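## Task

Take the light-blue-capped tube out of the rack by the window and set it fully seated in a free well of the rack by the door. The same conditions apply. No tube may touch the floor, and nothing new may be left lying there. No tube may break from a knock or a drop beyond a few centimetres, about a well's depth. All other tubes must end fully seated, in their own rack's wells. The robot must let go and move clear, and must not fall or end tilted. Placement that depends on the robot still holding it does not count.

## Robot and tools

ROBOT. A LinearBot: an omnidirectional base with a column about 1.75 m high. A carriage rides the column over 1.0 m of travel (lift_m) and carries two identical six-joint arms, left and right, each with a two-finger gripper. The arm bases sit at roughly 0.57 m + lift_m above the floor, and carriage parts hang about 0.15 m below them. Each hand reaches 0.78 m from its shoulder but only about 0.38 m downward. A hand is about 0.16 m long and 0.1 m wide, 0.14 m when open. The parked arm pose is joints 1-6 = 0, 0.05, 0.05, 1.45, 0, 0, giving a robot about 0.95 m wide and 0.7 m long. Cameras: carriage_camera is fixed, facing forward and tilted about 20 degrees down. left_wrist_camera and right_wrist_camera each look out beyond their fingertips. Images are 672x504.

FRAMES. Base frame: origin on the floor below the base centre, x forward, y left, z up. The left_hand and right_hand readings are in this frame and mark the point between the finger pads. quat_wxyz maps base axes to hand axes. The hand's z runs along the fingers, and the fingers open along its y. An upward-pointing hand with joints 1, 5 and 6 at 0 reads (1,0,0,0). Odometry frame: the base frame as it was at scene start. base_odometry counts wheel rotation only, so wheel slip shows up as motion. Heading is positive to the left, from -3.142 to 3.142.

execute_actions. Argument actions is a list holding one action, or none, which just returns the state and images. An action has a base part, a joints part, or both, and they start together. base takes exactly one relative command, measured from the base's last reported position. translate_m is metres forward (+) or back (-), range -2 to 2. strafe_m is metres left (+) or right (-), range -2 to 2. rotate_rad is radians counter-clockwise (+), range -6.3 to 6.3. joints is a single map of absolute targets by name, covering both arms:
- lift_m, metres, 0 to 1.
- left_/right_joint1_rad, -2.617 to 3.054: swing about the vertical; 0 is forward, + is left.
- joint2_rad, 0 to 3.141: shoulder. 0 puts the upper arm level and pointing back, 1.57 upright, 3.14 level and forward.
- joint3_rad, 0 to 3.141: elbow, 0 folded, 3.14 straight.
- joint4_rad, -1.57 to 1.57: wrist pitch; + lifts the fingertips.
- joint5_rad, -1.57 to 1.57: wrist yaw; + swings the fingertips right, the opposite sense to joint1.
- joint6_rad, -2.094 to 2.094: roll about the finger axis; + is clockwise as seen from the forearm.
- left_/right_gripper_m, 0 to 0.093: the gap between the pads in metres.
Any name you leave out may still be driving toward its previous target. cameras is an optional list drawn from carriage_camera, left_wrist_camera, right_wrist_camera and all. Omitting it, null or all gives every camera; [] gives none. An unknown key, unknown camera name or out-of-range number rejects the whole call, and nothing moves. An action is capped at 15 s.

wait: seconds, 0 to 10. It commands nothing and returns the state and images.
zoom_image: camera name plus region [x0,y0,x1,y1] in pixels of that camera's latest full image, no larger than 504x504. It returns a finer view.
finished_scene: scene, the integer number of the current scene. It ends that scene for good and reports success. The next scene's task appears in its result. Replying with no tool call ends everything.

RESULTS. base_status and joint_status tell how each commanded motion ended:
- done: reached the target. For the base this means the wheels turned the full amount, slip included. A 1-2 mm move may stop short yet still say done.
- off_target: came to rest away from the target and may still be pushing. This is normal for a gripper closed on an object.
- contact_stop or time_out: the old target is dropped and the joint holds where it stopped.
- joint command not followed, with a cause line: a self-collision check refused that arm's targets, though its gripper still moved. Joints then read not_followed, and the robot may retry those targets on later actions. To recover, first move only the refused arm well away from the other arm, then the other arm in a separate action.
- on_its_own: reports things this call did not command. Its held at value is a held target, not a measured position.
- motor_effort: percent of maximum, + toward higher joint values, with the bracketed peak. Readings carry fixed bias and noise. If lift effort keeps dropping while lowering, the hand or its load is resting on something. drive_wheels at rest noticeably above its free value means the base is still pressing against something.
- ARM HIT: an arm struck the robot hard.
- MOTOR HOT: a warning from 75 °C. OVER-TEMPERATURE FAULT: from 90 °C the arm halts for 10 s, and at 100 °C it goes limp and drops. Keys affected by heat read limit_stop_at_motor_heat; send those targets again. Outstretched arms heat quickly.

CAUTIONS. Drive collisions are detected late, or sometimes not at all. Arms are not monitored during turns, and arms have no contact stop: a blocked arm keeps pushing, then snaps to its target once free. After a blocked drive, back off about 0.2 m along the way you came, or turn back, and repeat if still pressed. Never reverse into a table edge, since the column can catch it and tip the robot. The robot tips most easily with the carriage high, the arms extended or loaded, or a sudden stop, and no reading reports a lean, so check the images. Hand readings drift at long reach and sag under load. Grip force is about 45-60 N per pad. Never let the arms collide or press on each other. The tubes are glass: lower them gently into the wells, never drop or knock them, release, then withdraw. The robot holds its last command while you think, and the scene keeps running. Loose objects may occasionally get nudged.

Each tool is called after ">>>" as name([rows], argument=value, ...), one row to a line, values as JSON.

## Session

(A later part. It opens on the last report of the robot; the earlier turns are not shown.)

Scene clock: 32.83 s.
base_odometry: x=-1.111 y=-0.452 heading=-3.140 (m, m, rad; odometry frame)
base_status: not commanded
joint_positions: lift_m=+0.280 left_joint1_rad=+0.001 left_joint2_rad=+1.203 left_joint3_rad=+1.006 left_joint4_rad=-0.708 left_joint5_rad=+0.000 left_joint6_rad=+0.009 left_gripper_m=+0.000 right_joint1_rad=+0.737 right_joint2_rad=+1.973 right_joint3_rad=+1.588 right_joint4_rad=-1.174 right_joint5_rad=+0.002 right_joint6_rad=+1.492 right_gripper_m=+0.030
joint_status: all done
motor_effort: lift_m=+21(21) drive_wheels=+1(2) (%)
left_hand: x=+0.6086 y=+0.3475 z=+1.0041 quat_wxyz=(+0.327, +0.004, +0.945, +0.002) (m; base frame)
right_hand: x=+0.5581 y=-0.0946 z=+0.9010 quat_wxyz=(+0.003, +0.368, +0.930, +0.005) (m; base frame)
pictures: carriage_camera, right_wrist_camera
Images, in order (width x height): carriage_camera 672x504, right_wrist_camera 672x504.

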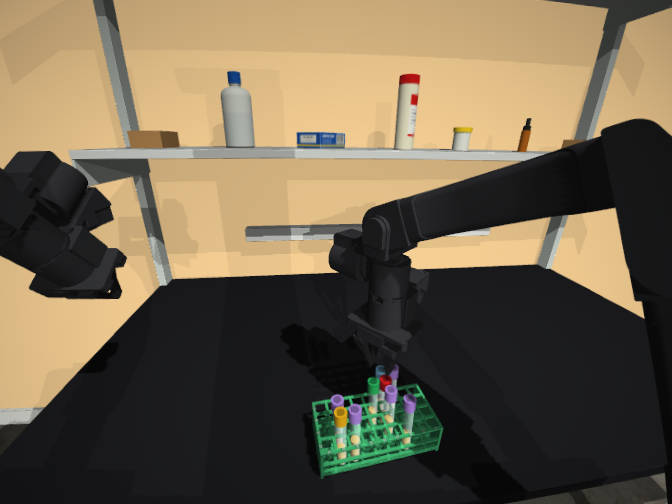

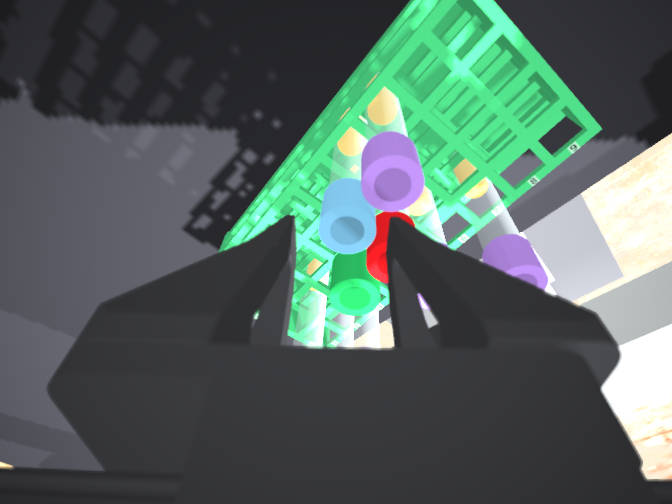

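>>> execute_actions([
  {"joints":{"lift_m":0.295,"right_gripper_m":0.026}},
], cameras=[])

>>> execute_actions([
  {"base":{"strafe_m":-0.006}},
], cameras=[])

>>> execute_actions([
  {"base":{"translate_m":0.006}},
], cameras=["right_wrist_camera"])

>>> execute_actions([
  {"joints":{"lift_m":0.278}},
], cameras=["carriage_camera","right_wrist_camera"])

>>> zoom_image(camera="carriage_camera", region=[290,320,470,500])

Scene clock: 33.97 s.
base_odometry: x=-1.111 y=-0.452 heading=-3.140 (m, m, rad; odometry frame)
base_status: not commanded
joint_positions: lift_m=+0.295 left_joint1_rad=+0.001 left_joint2_rad=+1.203 left_joint3_rad=+1.006 left_joint4_rad=-0.705 left_joint5_rad=+0.000 left_joint6_rad=+0.009 left_gripper_m=+0.000 right_joint1_rad=+0.737 right_joint2_rad=+1.980 right_joint3_rad=+1.588 right_joint4_rad=-1.172 right_joint5_rad=+0.001 right_joint6_rad=+1.492 right_gripper_m=+0.026
joint_status: all done
motor_effort: lift_m=+23(28) drive_wheels=+1(2) (%)
left_hand: x=+0.6091 y=+0.3475 z=+1.0193 quat_wxyz=(+0.328, +0.004, +0.945, +0.002) (m; base frame)
right_hand: x=+0.5581 y=-0.0945 z=+0.9133 quat_wxyz=(+0.002, +0.368, +0.930, +0.003) (m; base frame)
pictures: none
No camera images: the call's "cameras" was empty. Leave "cameras" out to get every camera's image.

Scene clock: 34.60 s.
base_odometry: x=-1.112 y=-0.446 heading=-3.139 (m, m, rad; odometry frame)
base_status: done
joint_positions: lift_m=+0.295 left_joint1_rad=+0.001 left_joint2_rad=+1.203 left_joint3_rad=+1.006 left_joint4_rad=-0.705 left_joint5_rad=+0.000 left_joint6_rad=+0.009 left_gripper_m=+0.000 right_joint1_rad=+0.737 right_joint2_rad=+1.980 right_joint3_rad=+1.588 right_joint4_rad=-1.172 right_joint5_rad=+0.001 right_joint6_rad=+1.492 right_gripper_m=+0.026
joint_status: not commanded
motor_effort: lift_m=+23(22) drive_wheels=-9(13) (%)
left_hand: x=+0.6091 y=+0.3475 z=+1.0193 quat_wxyz=(+0.328, +0.004, +0.945, +0.002) (m; base frame)
right_hand: x=+0.5582 y=-0.0945 z=+0.9133 quat_wxyz=(+0.002, +0.368, +0.930, +0.003) (m; base frame)
pictures: none
No camera images: the call's "cameras" was empty. Leave "cameras" out to get every camera's image.

Scene clock: 35.37 s.
base_odometry: x=-1.118 y=-0.446 heading=-3.139 (m, m, rad; odometry frame)
base_status: done
joint_positions: lift_m=+0.295 left_joint1_rad=+0.001 left_joint2_rad=+1.203 left_joint3_rad=+1.006 left_joint4_rad=-0.705 left_joint5_rad=+0.000 left_joint6_rad=+0.009 left_gripper_m=+0.000 right_joint1_rad=+0.736 right_joint2_rad=+1.980 right_joint3_rad=+1.588 right_joint4_rad=-1.172 right_joint5_rad=+0.001 right_joint6_rad=+1.492 right_gripper_m=+0.026
joint_status: not commanded
motor_effort: lift_m=+23(23) drive_wheels=-3(16) (%)
left_hand: x=+0.6090 y=+0.3475 z=+1.0192 quat_wxyz=(+0.328, +0.004, +0.945, +0.002) (m; base frame)
right_hand: x=+0.5585 y=-0.0949 z=+0.9133 quat_wxyz=(+0.002, +0.369, +0.929, +0.003) (m; base frame)
pictures: right_wrist_camera
Images, in order (width x height): right_wrist_camera 672x504.

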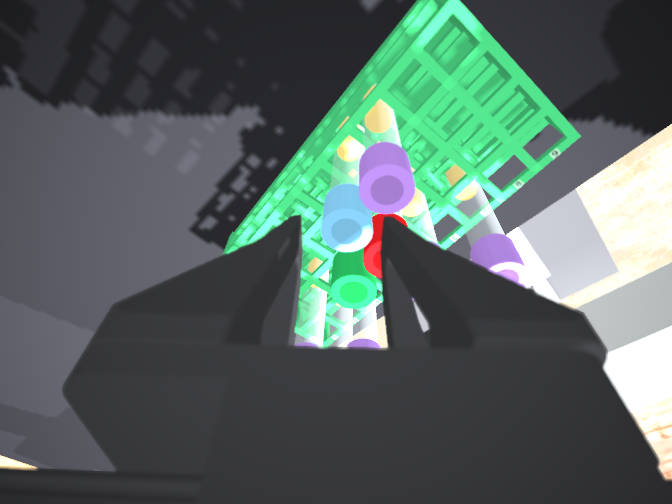

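Scene clock: 35.93 s.
base_odometry: x=-1.118 y=-0.446 heading=-3.139 (m, m, rad; odometry frame)
base_status: not commanded
joint_positions: lift_m=+0.278 left_joint1_rad=+0.001 left_joint2_rad=+1.203 left_joint3_rad=+1.004 left_joint4_rad=-0.707 left_joint5_rad=+0.000 left_joint6_rad=+0.009 left_gripper_m=+0.000 right_joint1_rad=+0.736 right_joint2_rad=+1.970 right_joint3_rad=+1.592 right_joint4_rad=-1.174 right_joint5_rad=-0.001 right_joint6_rad=+1.492 right_gripper_m=+0.026
joint_status: all done
motor_effort: lift_m=+20(21) drive_wheels=-3(4) (%)
left_hand: x=+0.6083 y=+0.3476 z=+1.0014 quat_wxyz=(+0.326, +0.004, +0.945, +0.002) (m; base frame)
right_hand: x=+0.5590 y=-0.0939 z=+0.9010 quat_wxyz=(+0.004, +0.369, +0.929, +0.009) (m; base frame)
pictures: carriage_camera, right_wrist_camera
Images, in order (width x height): carriage_camera 672x504, right_wrist_camera 672x504.

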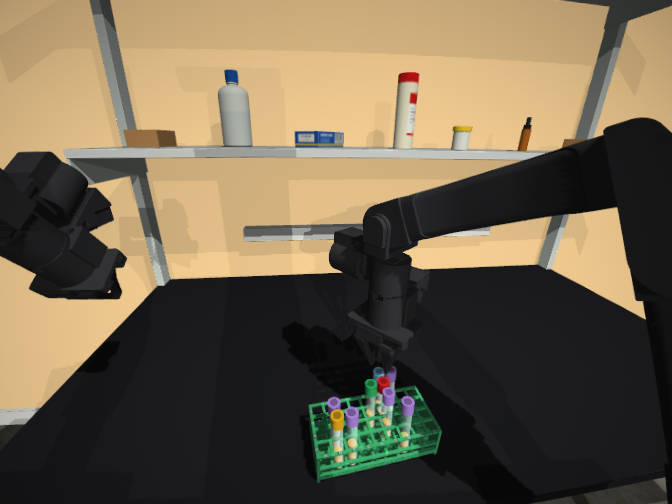

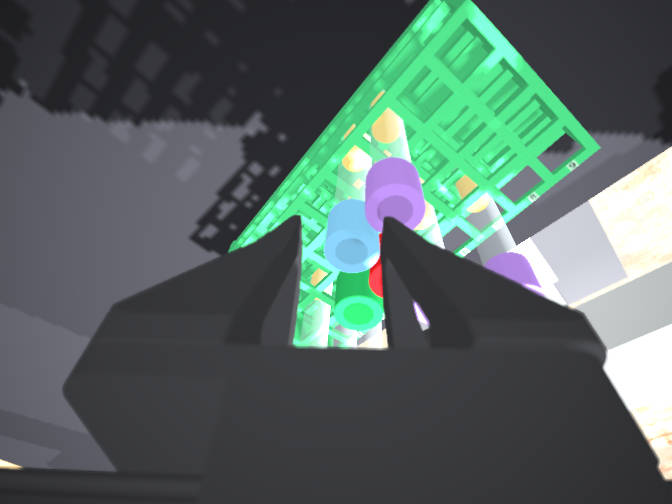

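Region (290, 320, 470, 500) of carriage_camera's 672x504 image, scaled by 2.800, with more detail than that image has.

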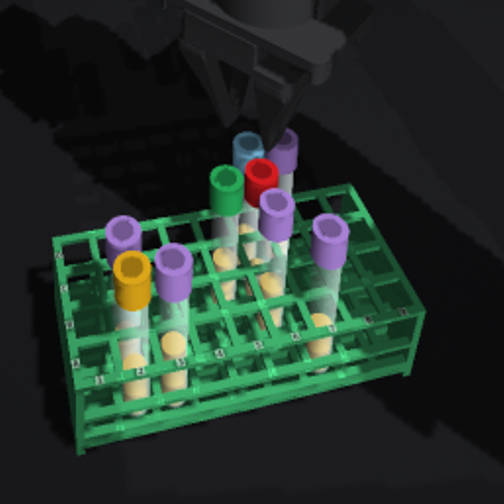

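>>> execute_actions([
  {"joints":{"lift_m":0.292,"right_gripper_m":0.023}},
], cameras=[])

>>> execute_actions([
  {"base":{"translate_m":-0.006}},
], cameras=["right_wrist_camera"])

>>> execute_actions([
  {"joints":{"lift_m":0.278}},
], cameras=["carriage_camera","right_wrist_camera"])

>>> zoom_image(camera="carriage_camera", region=[330,330,430,430])

Scene clock: 37.17 s.
base_odometry: x=-1.118 y=-0.446 heading=-3.139 (m, m, rad; odometry frame)
base_status: not commanded
joint_positions: lift_m=+0.292 left_joint1_rad=+0.001 left_joint2_rad=+1.203 left_joint3_rad=+1.004 left_joint4_rad=-0.705 left_joint5_rad=+0.000 left_joint6_rad=+0.009 left_gripper_m=+0.000 right_joint1_rad=+0.736 right_joint2_rad=+1.979 right_joint3_rad=+1.592 right_joint4_rad=-1.173 right_joint5_rad=-0.001 right_joint6_rad=+1.492 right_gripper_m=+0.023
joint_status: all done
motor_effort: lift_m=+22(28) drive_wheels=+1(3) (%)
left_hand: x=+0.6088 y=+0.3476 z=+1.0156 quat_wxyz=(+0.327, +0.004, +0.945, +0.002) (m; base frame)
right_hand: x=+0.5591 y=-0.0939 z=+0.9118 quat_wxyz=(+0.002, +0.369, +0.929, +0.005) (m; base frame)
pictures: none
No camera images: the call's "cameras" was empty. Leave "cameras" out to get every camera's image.

Scene clock: 37.93 s.
base_odometry: x=-1.112 y=-0.447 heading=-3.138 (m, m, rad; odometry frame)
base_status: done
joint_positions: lift_m=+0.292 left_joint1_rad=+0.001 left_joint2_rad=+1.203 left_joint3_rad=+1.004 left_joint4_rad=-0.705 left_joint5_rad=+0.000 left_joint6_rad=+0.009 left_gripper_m=+0.000 right_joint1_rad=+0.736 right_joint2_rad=+1.979 right_joint3_rad=+1.592 right_joint4_rad=-1.171 right_joint5_rad=-0.001 right_joint6_rad=+1.492 right_gripper_m=+0.023
joint_status: not commanded
motor_effort: lift_m=+23(23) drive_wheels=+6(11) (%)
left_hand: x=+0.6088 y=+0.3476 z=+1.0156 quat_wxyz=(+0.327, +0.004, +0.945, +0.002) (m; base frame)
right_hand: x=+0.5594 y=-0.0937 z=+0.9118 quat_wxyz=(+0.003, +0.369, +0.929, +0.006) (m; base frame)
pictures: right_wrist_camera
Images, in order (width x height): right_wrist_camera 672x504.

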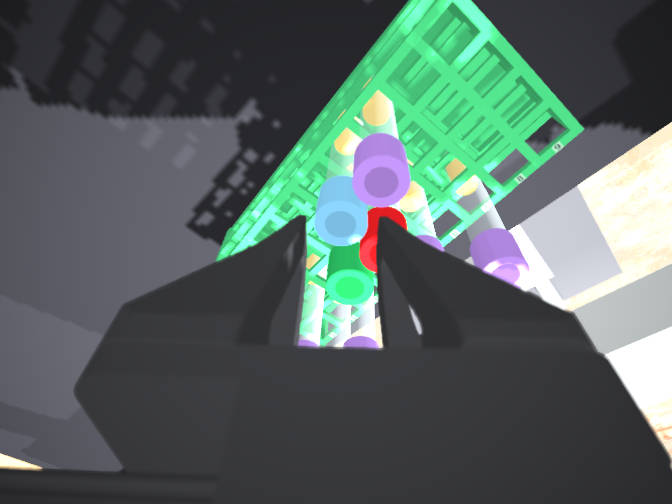

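Scene clock: 38.83 s.
base_odometry: x=-1.112 y=-0.447 heading=-3.138 (m, m, rad; odometry frame)
base_status: not commanded
joint_positions: lift_m=+0.278 left_joint1_rad=+0.001 left_joint2_rad=+1.203 left_joint3_rad=+1.004 left_joint4_rad=-0.706 left_joint5_rad=+0.000 left_joint6_rad=+0.009 left_gripper_m=+0.000 right_joint1_rad=+0.735 right_joint2_rad=+1.971 right_joint3_rad=+1.595 right_joint4_rad=-1.171 right_joint5_rad=-0.002 right_joint6_rad=+1.492 right_gripper_m=+0.023
joint_status: all done
motor_effort: lift_m=+20(21) drive_wheels=-7(8) (%)
left_hand: x=+0.6085 y=+0.3476 z=+1.0015 quat_wxyz=(+0.326, +0.004, +0.945, +0.002) (m; base frame)
right_hand: x=+0.5601 y=-0.0929 z=+0.9016 quat_wxyz=(+0.004, +0.369, +0.929, +0.011) (m; base frame)
pictures: carriage_camera, right_wrist_camera
Images, in order (width x height): carriage_camera 672x504, right_wrist_camera 672x504.

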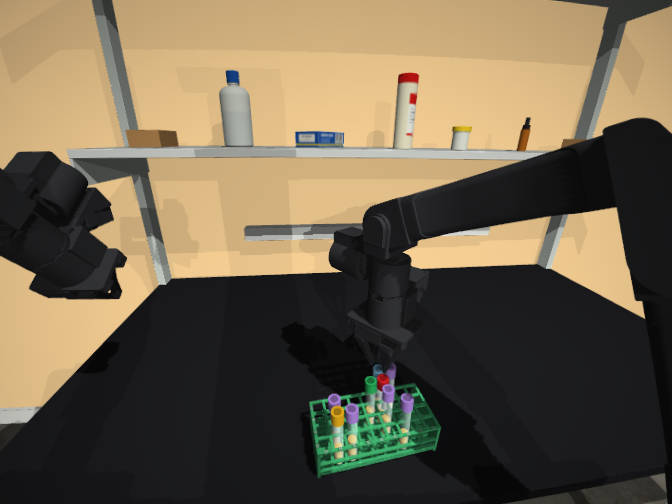

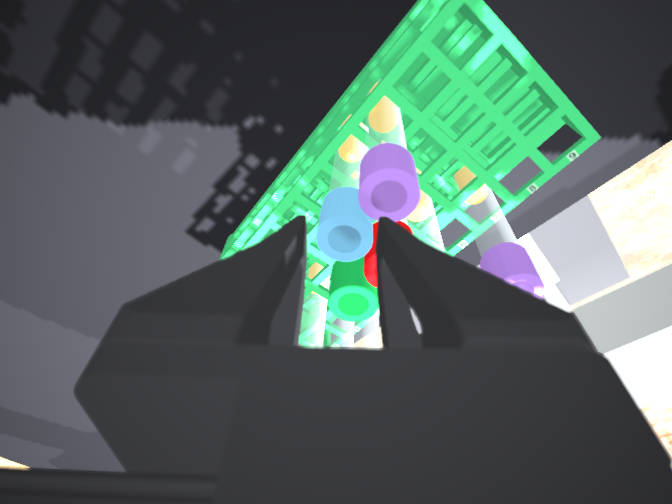

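Region (330, 330, 430, 430) of carriage_camera's 672x504 image, scaled by 5.040, with more detail than that image has.

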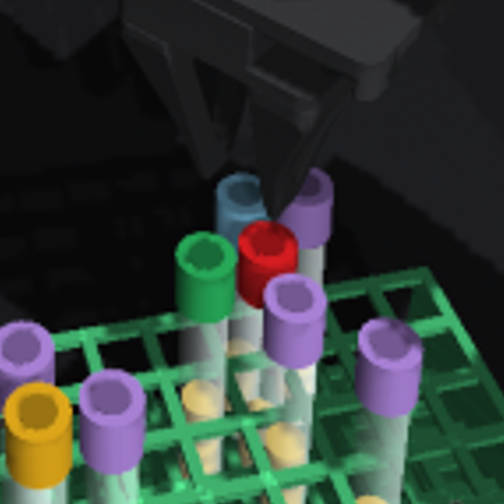

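>>> execute_actions([
  {"joints":{"lift_m":0.292,"right_gripper_m":0.024,"right_joint6_rad":1.35}},
], cameras=[])

>>> execute_actions([
  {"base":{"translate_m":0.007}},
], cameras=[])

>>> execute_actions([
  {"base":{"strafe_m":-0.004}},
], cameras=["right_wrist_camera"])

>>> execute_actions([
  {"joints":{"lift_m":0.278}},
], cameras=["carriage_camera","right_wrist_camera"])

>>> zoom_image(camera="carriage_camera", region=[330,330,430,430])

Scene clock: 40.07 s.
base_odometry: x=-1.112 y=-0.447 heading=-3.138 (m, m, rad; odometry frame)
base_status: not commanded
joint_positions: lift_m=+0.292 left_joint1_rad=+0.001 left_joint2_rad=+1.203 left_joint3_rad=+1.004 left_joint4_rad=-0.705 left_joint5_rad=+0.000 left_joint6_rad=+0.009 left_gripper_m=+0.000 right_joint1_rad=+0.735 right_joint2_rad=+1.979 right_joint3_rad=+1.595 right_joint4_rad=-1.171 right_joint5_rad=-0.001 right_joint6_rad=+1.358 right_gripper_m=+0.024
joint_status: all done
motor_effort: lift_m=+22(27) drive_wheels=+6(8) (%)
left_hand: x=+0.6088 y=+0.3476 z=+1.0156 quat_wxyz=(+0.327, +0.004, +0.945, +0.002) (m; base frame)
right_hand: x=+0.5600 y=-0.0931 z=+0.9125 quat_wxyz=(+0.003, +0.306, +0.952, +0.007) (m; base frame)
pictures: none
No camera images: the call's "cameras" was empty. Leave "cameras" out to get every camera's image.

Scene clock: 40.77 s.
base_odometry: x=-1.119 y=-0.446 heading=-3.138 (m, m, rad; odometry frame)
base_status: done
joint_positions: lift_m=+0.292 left_joint1_rad=+0.001 left_joint2_rad=+1.203 left_joint3_rad=+1.004 left_joint4_rad=-0.705 left_joint5_rad=+0.000 left_joint6_rad=+0.009 left_gripper_m=+0.000 right_joint1_rad=+0.735 right_joint2_rad=+1.979 right_joint3_rad=+1.595 right_joint4_rad=-1.170 right_joint5_rad=-0.001 right_joint6_rad=+1.358 right_gripper_m=+0.024
joint_status: not commanded
motor_effort: lift_m=+23(23) drive_wheels=-1(15) (%)
left_hand: x=+0.6088 y=+0.3476 z=+1.0156 quat_wxyz=(+0.327, +0.004, +0.945, +0.002) (m; base frame)
right_hand: x=+0.5601 y=-0.0931 z=+0.9125 quat_wxyz=(+0.004, +0.306, +0.952, +0.008) (m; base frame)
pictures: none
No camera images: the call's "cameras" was empty. Leave "cameras" out to get every camera's image.

Scene clock: 41.67 s.
base_odometry: x=-1.119 y=-0.443 heading=-3.138 (m, m, rad; odometry frame)
base_status: done
joint_positions: lift_m=+0.292 left_joint1_rad=+0.001 left_joint2_rad=+1.203 left_joint3_rad=+1.004 left_joint4_rad=-0.705 left_joint5_rad=+0.000 left_joint6_rad=+0.009 left_gripper_m=+0.000 right_joint1_rad=+0.735 right_joint2_rad=+1.979 right_joint3_rad=+1.595 right_joint4_rad=-1.170 right_joint5_rad=-0.001 right_joint6_rad=+1.358 right_gripper_m=+0.024
joint_status: not commanded
motor_effort: lift_m=+23(23) drive_wheels=-8(11) (%)
left_hand: x=+0.6088 y=+0.3476 z=+1.0155 quat_wxyz=(+0.327, +0.004, +0.945, +0.002) (m; base frame)
right_hand: x=+0.5604 y=-0.0932 z=+0.9125 quat_wxyz=(+0.004, +0.307, +0.952, +0.008) (m; base frame)
pictures: right_wrist_camera
Images, in order (width x height): right_wrist_camera 672x504.

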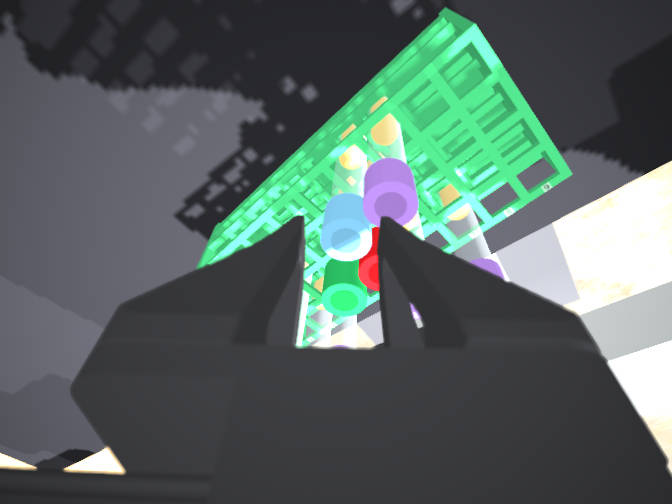

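Scene clock: 42.57 s.
base_odometry: x=-1.119 y=-0.443 heading=-3.138 (m, m, rad; odometry frame)
base_status: not commanded
joint_positions: lift_m=+0.278 left_joint1_rad=+0.001 left_joint2_rad=+1.203 left_joint3_rad=+1.004 left_joint4_rad=-0.708 left_joint5_rad=+0.000 left_joint6_rad=+0.009 left_gripper_m=+0.000 right_joint1_rad=+0.735 right_joint2_rad=+1.973 right_joint3_rad=+1.596 right_joint4_rad=-1.167 right_joint5_rad=-0.001 right_joint6_rad=+1.358 right_gripper_m=+0.024
joint_status: all done
motor_effort: lift_m=+20(21) drive_wheels=+7(9) (%)
left_hand: x=+0.6083 y=+0.3476 z=+1.0014 quat_wxyz=(+0.326, +0.004, +0.945, +0.002) (m; base frame)
right_hand: x=+0.5613 y=-0.0923 z=+0.9012 quat_wxyz=(+0.006, +0.307, +0.952, +0.012) (m; base frame)
pictures: carriage_camera, right_wrist_camera
Images, in order (width x height): carriage_camera 672x504, right_wrist_camera 672x504.

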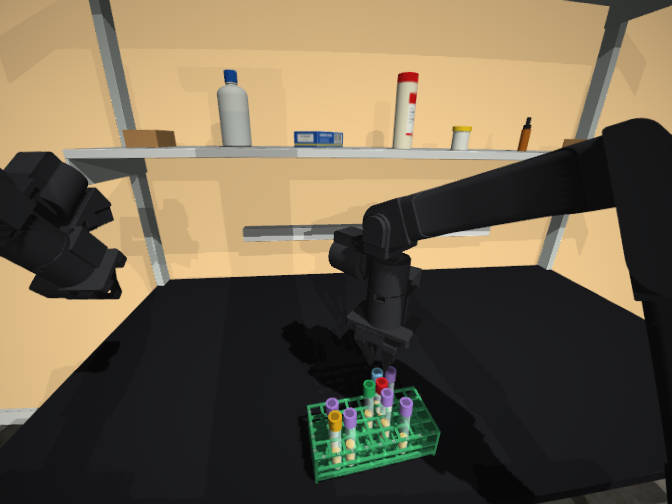

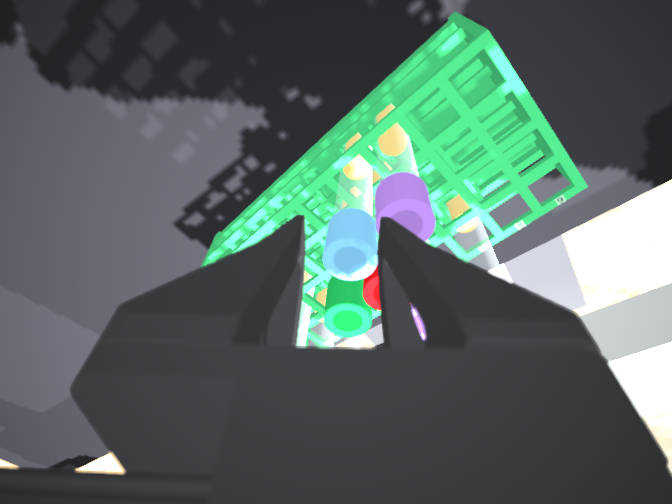

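Region (330, 330, 430, 430) of carriage_camera's 672x504 image, scaled by 5.040, with more detail than that image has.

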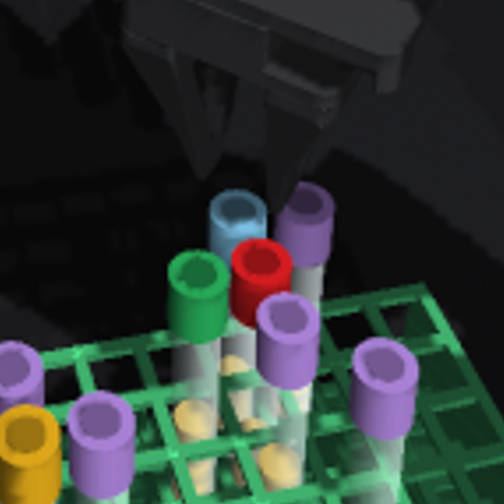

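>>> execute_actions([
  {"joints":{"lift_m":0.292}},
], cameras=[])

>>> execute_actions([
  {"base":{"translate_m":-0.005}},
], cameras=[])

>>> execute_actions([
  {"joints":{"lift_m":0.278}},
], cameras=["carriage_camera","right_wrist_camera"])

>>> zoom_image(camera="carriage_camera", region=[330,330,430,430])

Scene clock: 43.53 s.
base_odometry: x=-1.119 y=-0.443 heading=-3.138 (m, m, rad; odometry frame)
base_status: not commanded
joint_positions: lift_m=+0.292 left_joint1_rad=+0.001 left_joint2_rad=+1.203 left_joint3_rad=+1.004 left_joint4_rad=-0.705 left_joint5_rad=+0.000 left_joint6_rad=+0.009 left_gripper_m=+0.000 right_joint1_rad=+0.735 right_joint2_rad=+1.979 right_joint3_rad=+1.596 right_joint4_rad=-1.168 right_joint5_rad=-0.001 right_joint6_rad=+1.358 right_gripper_m=+0.024
joint_status: all done
motor_effort: lift_m=+23(28) drive_wheels=+7(9) (%)
left_hand: x=+0.6088 y=+0.3476 z=+1.0155 quat_wxyz=(+0.327, +0.004, +0.945, +0.002) (m; base frame)
right_hand: x=+0.5611 y=-0.0927 z=+0.9126 quat_wxyz=(+0.005, +0.307, +0.952, +0.009) (m; base frame)
pictures: none
No camera images: the call's "cameras" was empty. Leave "cameras" out to get every camera's image.

Scene clock: 44.57 s.
base_odometry: x=-1.114 y=-0.443 heading=-3.137 (m, m, rad; odometry frame)
base_status: done
joint_positions: lift_m=+0.292 left_joint1_rad=+0.001 left_joint2_rad=+1.203 left_joint3_rad=+1.004 left_joint4_rad=-0.704 left_joint5_rad=+0.000 left_joint6_rad=+0.009 left_gripper_m=+0.000 right_joint1_rad=+0.735 right_joint2_rad=+1.979 right_joint3_rad=+1.596 right_joint4_rad=-1.168 right_joint5_rad=-0.001 right_joint6_rad=+1.358 right_gripper_m=+0.024
joint_status: not commanded
motor_effort: lift_m=+23(23) drive_wheels=-8(16) (%)
left_hand: x=+0.6090 y=+0.3476 z=+1.0157 quat_wxyz=(+0.328, +0.004, +0.945, +0.002) (m; base frame)
right_hand: x=+0.5611 y=-0.0927 z=+0.9126 quat_wxyz=(+0.005, +0.307, +0.952, +0.009) (m; base frame)
pictures: none
No camera images: the call's "cameras" was empty. Leave "cameras" out to get every camera's image.

Scene clock: 45.33 s.
base_odometry: x=-1.114 y=-0.443 heading=-3.137 (m, m, rad; odometry frame)
base_status: not commanded
joint_positions: lift_m=+0.278 left_joint1_rad=+0.001 left_joint2_rad=+1.203 left_joint3_rad=+1.003 left_joint4_rad=-0.706 left_joint5_rad=+0.000 left_joint6_rad=+0.009 left_gripper_m=+0.000 right_joint1_rad=+0.735 right_joint2_rad=+1.973 right_joint3_rad=+1.598 right_joint4_rad=-1.169 right_joint5_rad=-0.001 right_joint6_rad=+1.358 right_gripper_m=+0.024
joint_status: all done
motor_effort: lift_m=+20(21) drive_wheels=+6(9) (%)
left_hand: x=+0.6084 y=+0.3476 z=+1.0013 quat_wxyz=(+0.326, +0.004, +0.945, +0.002) (m; base frame)
right_hand: x=+0.5614 y=-0.0923 z=+0.9015 quat_wxyz=(+0.006, +0.307, +0.952, +0.012) (m; base frame)
pictures: carriage_camera, right_wrist_camera
Images, in order (width x height): carriage_camera 672x504, right_wrist_camera 672x504.

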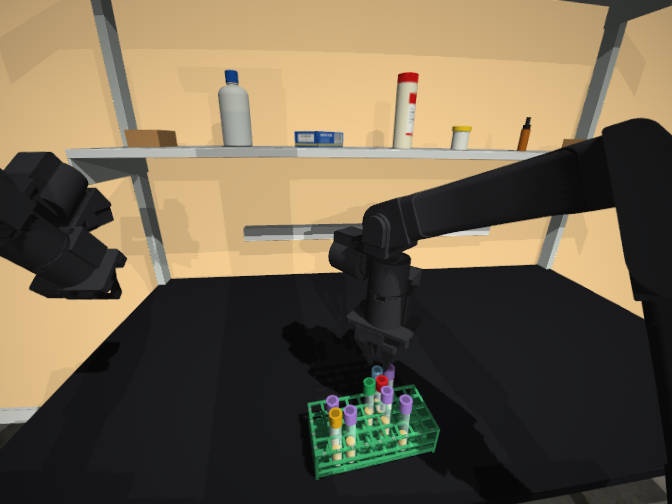

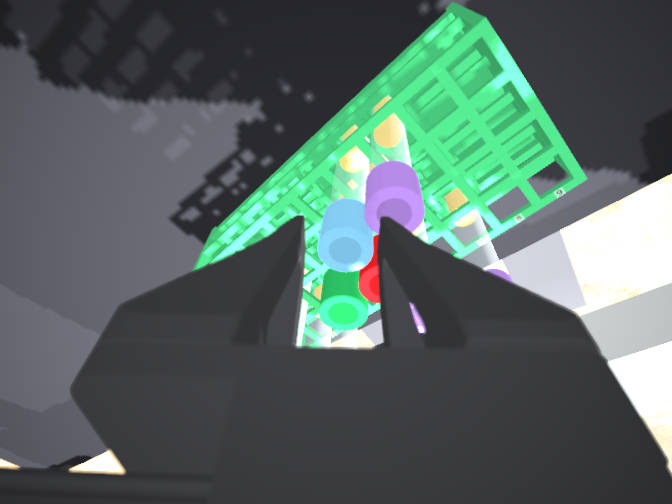

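Region (330, 330, 430, 430) of carriage_camera's 672x504 image, scaled by 5.040, with more detail than that image has.

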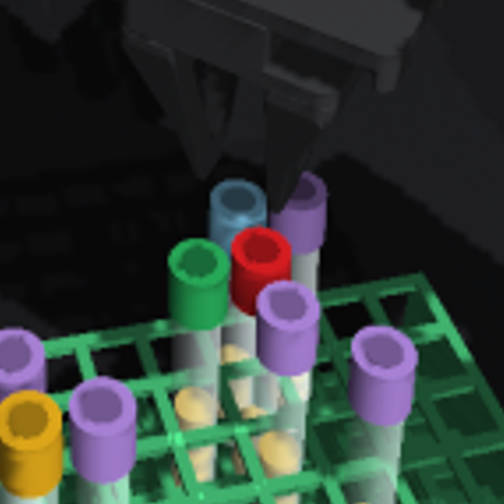

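>>> execute_actions([
  {"joints":{"lift_m":0.292,"right_gripper_m":0.027}},
], cameras=[])

>>> execute_actions([
  {"base":{"translate_m":-0.005}},
], cameras=[])

>>> execute_actions([
  {"joints":{"lift_m":0.276}},
], cameras=["carriage_camera","right_wrist_camera"])

>>> zoom_image(camera="carriage_camera", region=[330,330,430,430])

Scene clock: 46.67 s.
base_odometry: x=-1.114 y=-0.443 heading=-3.137 (m, m, rad; odometry frame)
base_status: not commanded
joint_positions: lift_m=+0.292 left_joint1_rad=+0.001 left_joint2_rad=+1.203 left_joint3_rad=+1.003 left_joint4_rad=-0.705 left_joint5_rad=+0.000 left_joint6_rad=+0.009 left_gripper_m=+0.000 right_joint1_rad=+0.735 right_joint2_rad=+1.979 right_joint3_rad=+1.598 right_joint4_rad=-1.169 right_joint5_rad=-0.001 right_joint6_rad=+1.358 right_gripper_m=+0.027
joint_status: all done
motor_effort: lift_m=+23(28) drive_wheels=+7(9) (%)
left_hand: x=+0.6087 y=+0.3476 z=+1.0152 quat_wxyz=(+0.327, +0.004, +0.945, +0.002) (m; base frame)
right_hand: x=+0.5612 y=-0.0925 z=+0.9131 quat_wxyz=(+0.005, +0.307, +0.952, +0.009) (m; base frame)
pictures: none
No camera images: the call's "cameras" was empty. Leave "cameras" out to get every camera's image.

Scene clock: 47.80 s.
base_odometry: x=-1.109 y=-0.443 heading=-3.136 (m, m, rad; odometry frame)
base_status: done
joint_positions: lift_m=+0.292 left_joint1_rad=+0.001 left_joint2_rad=+1.203 left_joint3_rad=+1.003 left_joint4_rad=-0.703 left_joint5_rad=+0.000 left_joint6_rad=+0.009 left_gripper_m=+0.000 right_joint1_rad=+0.735 right_joint2_rad=+1.979 right_joint3_rad=+1.598 right_joint4_rad=-1.168 right_joint5_rad=-0.001 right_joint6_rad=+1.358 right_gripper_m=+0.027
joint_status: not commanded
motor_effort: lift_m=+23(23) drive_wheels=+6(17) (%)
left_hand: x=+0.6089 y=+0.3476 z=+1.0154 quat_wxyz=(+0.327, +0.004, +0.945, +0.002) (m; base frame)
right_hand: x=+0.5613 y=-0.0925 z=+0.9131 quat_wxyz=(+0.005, +0.307, +0.952, +0.009) (m; base frame)
pictures: none
No camera images: the call's "cameras" was empty. Leave "cameras" out to get every camera's image.

Scene clock: 48.80 s.
base_odometry: x=-1.109 y=-0.443 heading=-3.136 (m, m, rad; odometry frame)
base_status: not commanded
joint_positions: lift_m=+0.276 left_joint1_rad=+0.001 left_joint2_rad=+1.203 left_joint3_rad=+1.002 left_joint4_rad=-0.706 left_joint5_rad=+0.000 left_joint6_rad=+0.009 left_gripper_m=+0.000 right_joint1_rad=+0.734 right_joint2_rad=+1.969 right_joint3_rad=+1.600 right_joint4_rad=-1.172 right_joint5_rad=-0.002 right_joint6_rad=+1.358 right_gripper_m=+0.027
joint_status: all done
motor_effort: lift_m=+21(21) drive_wheels=+6(6) (%)
left_hand: x=+0.6083 y=+0.3477 z=+0.9989 quat_wxyz=(+0.326, +0.004, +0.945, +0.002) (m; base frame)
right_hand: x=+0.5614 y=-0.0924 z=+0.9015 quat_wxyz=(+0.007, +0.307, +0.952, +0.013) (m; base frame)
pictures: carriage_camera, right_wrist_camera
Images, in order (width x height): carriage_camera 672x504, right_wrist_camera 672x504.

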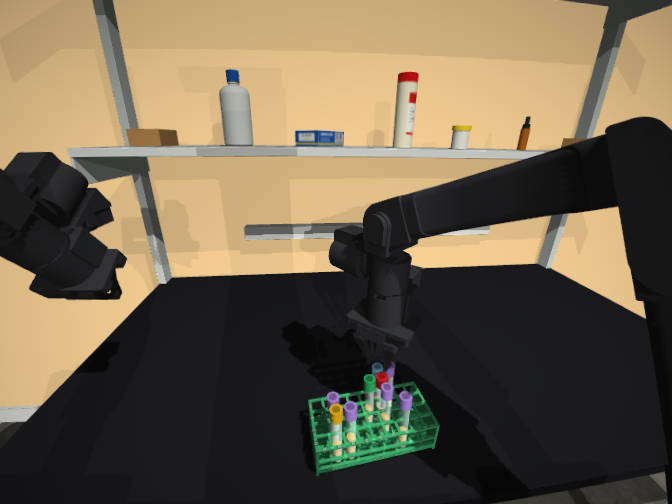

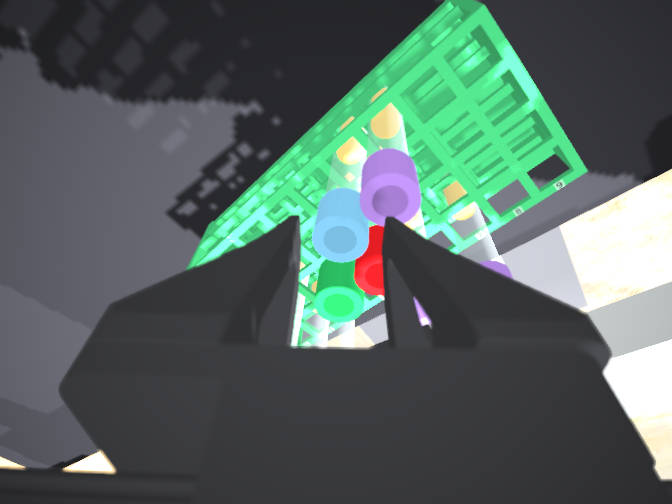

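Region (330, 330, 430, 430) of carriage_camera's 672x504 image, scaled by 5.040, with more detail than that image has.

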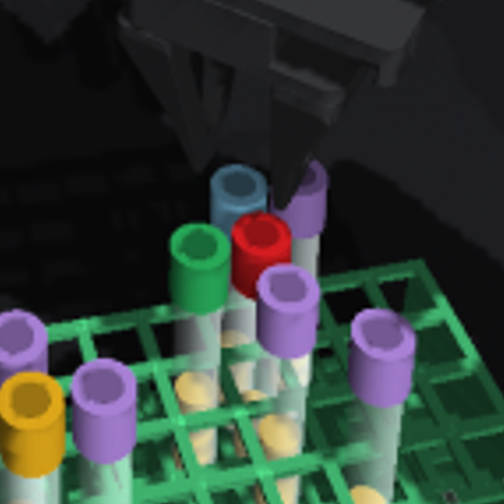

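>>> execute_actions([
  {"base":{"strafe_m":-0.019},"joints":{"lift_m":0.30,"right_gripper_m":0.03,"right_joint6_rad":2.09}},
], cameras=[])

>>> execute_actions([
  {"base":{"translate_m":0.005}},
])

>>> zoom_image(camera="carriage_camera", region=[310,320,430,440])

Scene clock: 50.53 s.
base_odometry: x=-1.110 y=-0.424 heading=-3.136 (m, m, rad; odometry frame)
base_status: done
joint_positions: lift_m=+0.300 left_joint1_rad=+0.001 left_joint2_rad=+1.203 left_joint3_rad=+1.002 left_joint4_rad=-0.704 left_joint5_rad=+0.000 left_joint6_rad=+0.009 left_gripper_m=+0.000 right_joint1_rad=+0.734 right_joint2_rad=+1.981 right_joint3_rad=+1.600 right_joint4_rad=-1.170 right_joint5_rad=-0.001 right_joint6_rad=+2.081 right_gripper_m=+0.030
joint_status: all done
motor_effort: lift_m=+23(27) drive_wheels=+4(16) (%)
left_hand: x=+0.6086 y=+0.3477 z=+1.0230 quat_wxyz=(+0.327, +0.004, +0.945, +0.002) (m; base frame)
right_hand: x=+0.5616 y=-0.0924 z=+0.9210 quat_wxyz=(+0.001, +0.624, +0.782, +0.010) (m; base frame)
pictures: none
No camera images: the call's "cameras" was empty. Leave "cameras" out to get every camera's image.

Scene clock: 51.20 s.
base_odometry: x=-1.115 y=-0.424 heading=-3.136 (m, m, rad; odometry frame)
base_status: done
joint_positions: lift_m=+0.300 left_joint1_rad=+0.001 left_joint2_rad=+1.203 left_joint3_rad=+1.002 left_joint4_rad=-0.705 left_joint5_rad=+0.000 left_joint6_rad=+0.009 left_gripper_m=+0.000 right_joint1_rad=+0.734 right_joint2_rad=+1.981 right_joint3_rad=+1.600 right_joint4_rad=-1.169 right_joint5_rad=-0.001 right_joint6_rad=+2.081 right_gripper_m=+0.030
joint_status: not commanded
motor_effort: lift_m=+23(23) drive_wheels=-3(8) (%)
left_hand: x=+0.6085 y=+0.3477 z=+1.0229 quat_wxyz=(+0.326, +0.004, +0.945, +0.002) (m; base frame)
right_hand: x=+0.5617 y=-0.0923 z=+0.9210 quat_wxyz=(+0.001, +0.624, +0.782, +0.010) (m; base frame)
pictures: carriage_camera, left_wrist_camera, right_wrist_camera
Images, in order (width x height): carriage_camera 672x504, left_wrist_camera 672x504, right_wrist_camera 672x504.

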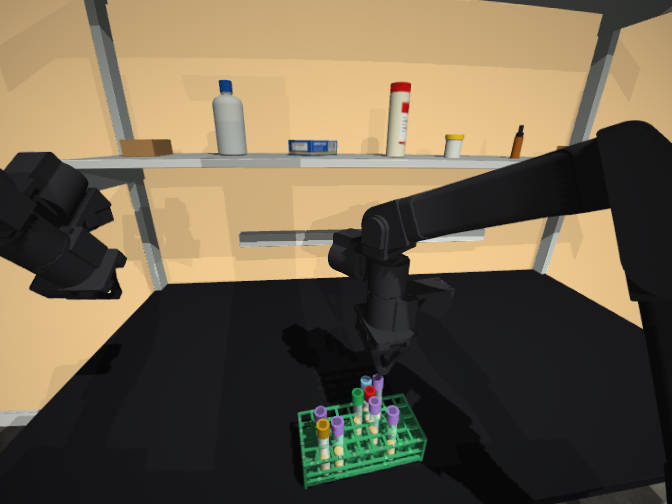

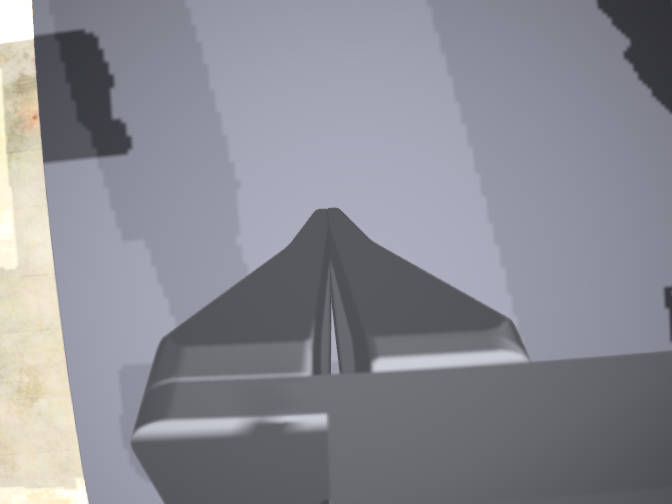

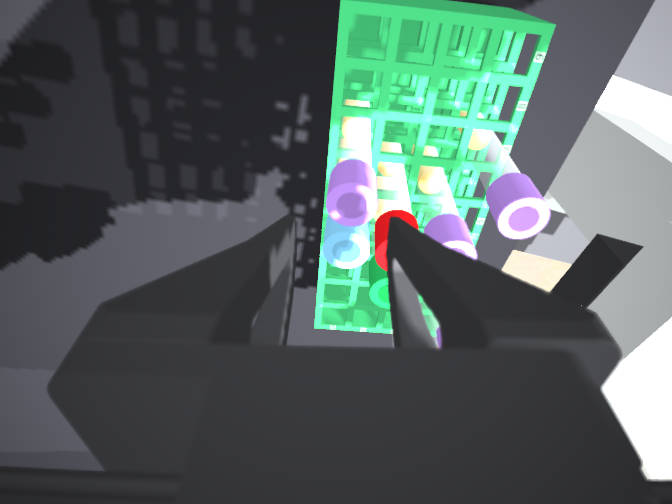

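Region (310, 320, 430, 440) of carriage_camera's 672x504 image, scaled by 4.200, with more detail than that image has.

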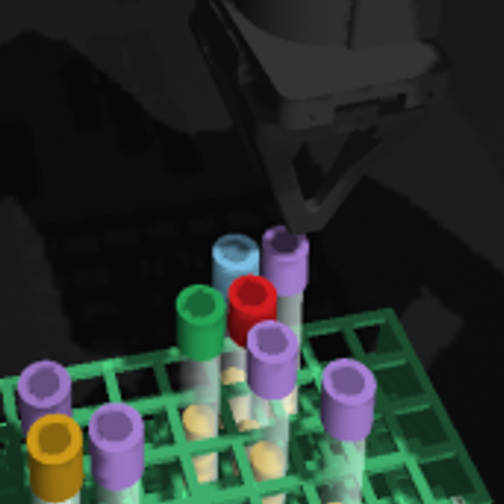

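>>> execute_actions([
  {"base":{"strafe_m":-0.008},"joints":{"lift_m":0.29,"right_gripper_m":0.026}},
], cameras=["right_wrist_camera"])

>>> execute_actions([
  {"joints":{"lift_m":0.274}},
], cameras=["carriage_camera","right_wrist_camera"])

>>> zoom_image(camera="carriage_camera", region=[310,320,430,440])

Scene clock: 52.80 s.
base_odometry: x=-1.115 y=-0.416 heading=-3.135 (m, m, rad; odometry frame)
base_status: done
joint_positions: lift_m=+0.290 left_joint1_rad=+0.001 left_joint2_rad=+1.203 left_joint3_rad=+1.002 left_joint4_rad=-0.706 left_joint5_rad=+0.000 left_joint6_rad=+0.009 left_gripper_m=+0.000 right_joint1_rad=+0.735 right_joint2_rad=+1.986 right_joint3_rad=+1.600 right_joint4_rad=-1.170 right_joint5_rad=-0.001 right_joint6_rad=+2.081 right_gripper_m=+0.026
joint_status: all done
motor_effort: lift_m=+22(22) drive_wheels=-3(11) (%)
left_hand: x=+0.6082 y=+0.3477 z=+1.0129 quat_wxyz=(+0.326, +0.004, +0.945, +0.002) (m; base frame)
right_hand: x=+0.5613 y=-0.0923 z=+0.9092 quat_wxyz=(+0.001, +0.623, +0.782, +0.008) (m; base frame)
pictures: right_wrist_camera
Images, in order (width x height): right_wrist_camera 672x504.

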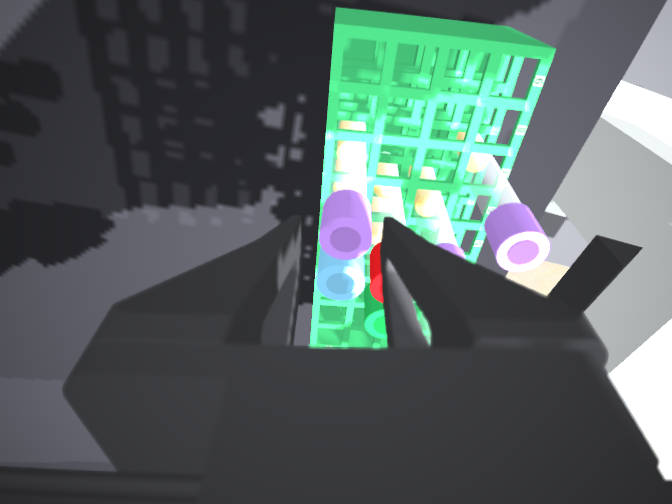

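Scene clock: 53.83 s.
base_odometry: x=-1.115 y=-0.416 heading=-3.135 (m, m, rad; odometry frame)
base_status: not commanded
joint_positions: lift_m=+0.274 left_joint1_rad=+0.001 left_joint2_rad=+1.203 left_joint3_rad=+1.002 left_joint4_rad=-0.708 left_joint5_rad=+0.000 left_joint6_rad=+0.009 left_gripper_m=+0.000 right_joint1_rad=+0.735 right_joint2_rad=+1.989 right_joint3_rad=+1.600 right_joint4_rad=-1.169 right_joint5_rad=-0.001 right_joint6_rad=+2.081 right_gripper_m=+0.026
joint_status: all done
motor_effort: lift_m=+22(22) drive_wheels=+2(2) (%)
left_hand: x=+0.6079 y=+0.3477 z=+0.9967 quat_wxyz=(+0.325, +0.004, +0.946, +0.002) (m; base frame)
right_hand: x=+0.5614 y=-0.0923 z=+0.8923 quat_wxyz=(+0.001, +0.623, +0.782, +0.007) (m; base frame)
pictures: carriage_camera, right_wrist_camera
Images, in order (width x height): carriage_camera 672x504, right_wrist_camera 672x504.

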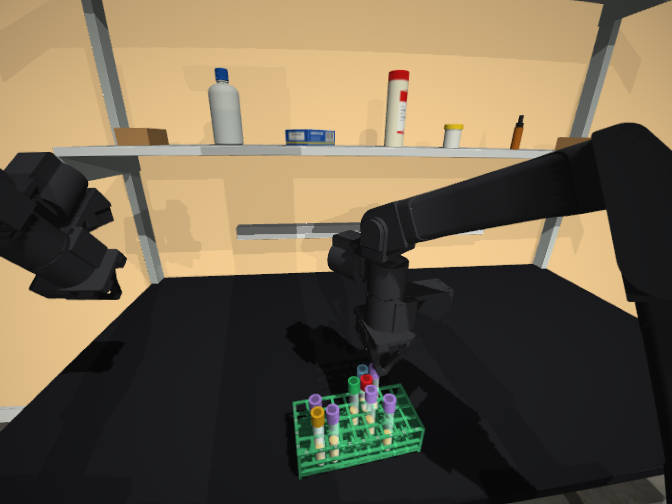

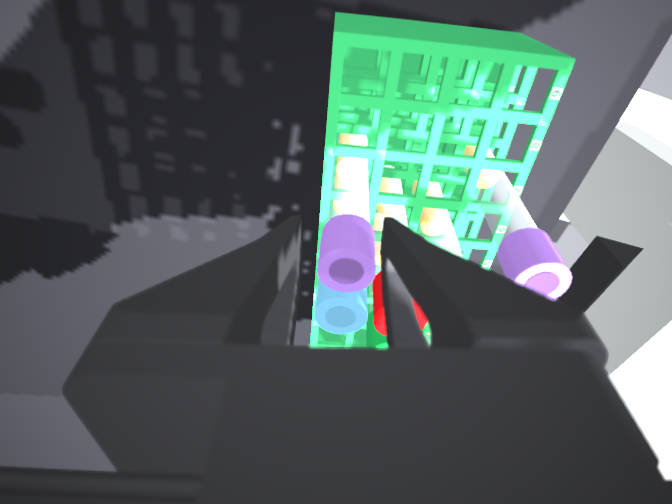

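Region (310, 320, 430, 440) of carriage_camera's 672x504 image, scaled by 4.200, with more detail than that image has.

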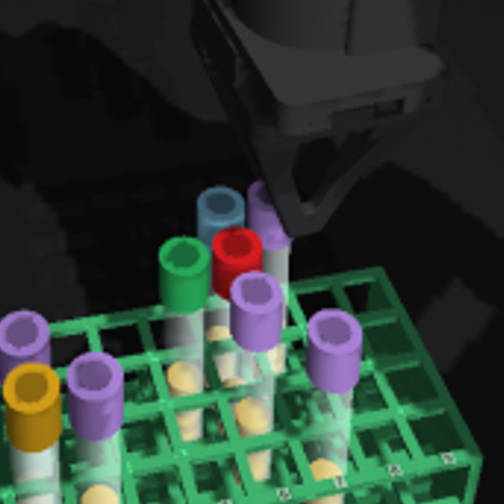

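>>> execute_actions([
  {"base":{"strafe_m":0.006}},
], cameras=["carriage_camera","right_wrist_camera"])

>>> zoom_image(camera="carriage_camera", region=[310,320,430,440])

Scene clock: 54.87 s.
base_odometry: x=-1.115 y=-0.422 heading=-3.136 (m, m, rad; odometry frame)
base_status: done
joint_positions: lift_m=+0.274 left_joint1_rad=+0.001 left_joint2_rad=+1.203 left_joint3_rad=+1.002 left_joint4_rad=-0.706 left_joint5_rad=+0.000 left_joint6_rad=+0.009 left_gripper_m=+0.000 right_joint1_rad=+0.735 right_joint2_rad=+1.989 right_joint3_rad=+1.600 right_joint4_rad=-1.169 right_joint5_rad=-0.001 right_joint6_rad=+2.081 right_gripper_m=+0.026
joint_status: not commanded
motor_effort: lift_m=+21(21) drive_wheels=-2(11) (%)
left_hand: x=+0.6082 y=+0.3477 z=+0.9969 quat_wxyz=(+0.326, +0.004, +0.945, +0.002) (m; base frame)
right_hand: x=+0.5613 y=-0.0922 z=+0.8923 quat_wxyz=(+0.001, +0.623, +0.782, +0.007) (m; base frame)
pictures: carriage_camera, right_wrist_camera
Images, in order (width x height): carriage_camera 672x504, right_wrist_camera 672x504.

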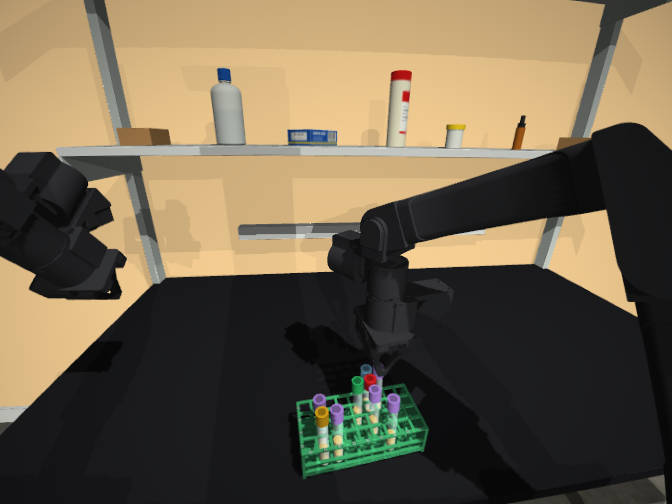

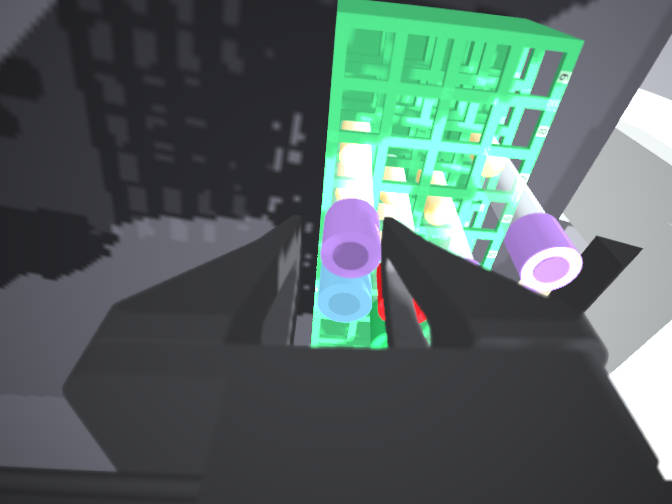

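Region (310, 320, 430, 440) of carriage_camera's 672x504 image, scaled by 4.200, with more detail than that image has.

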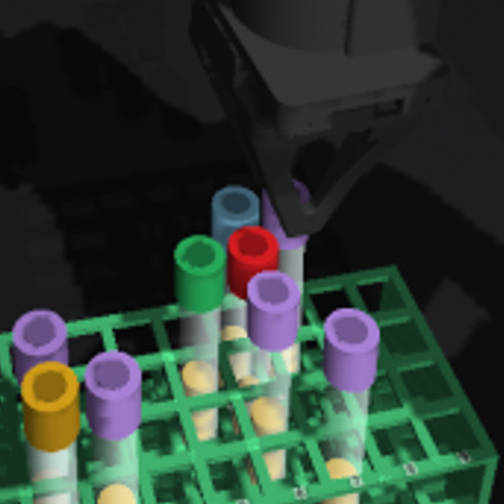

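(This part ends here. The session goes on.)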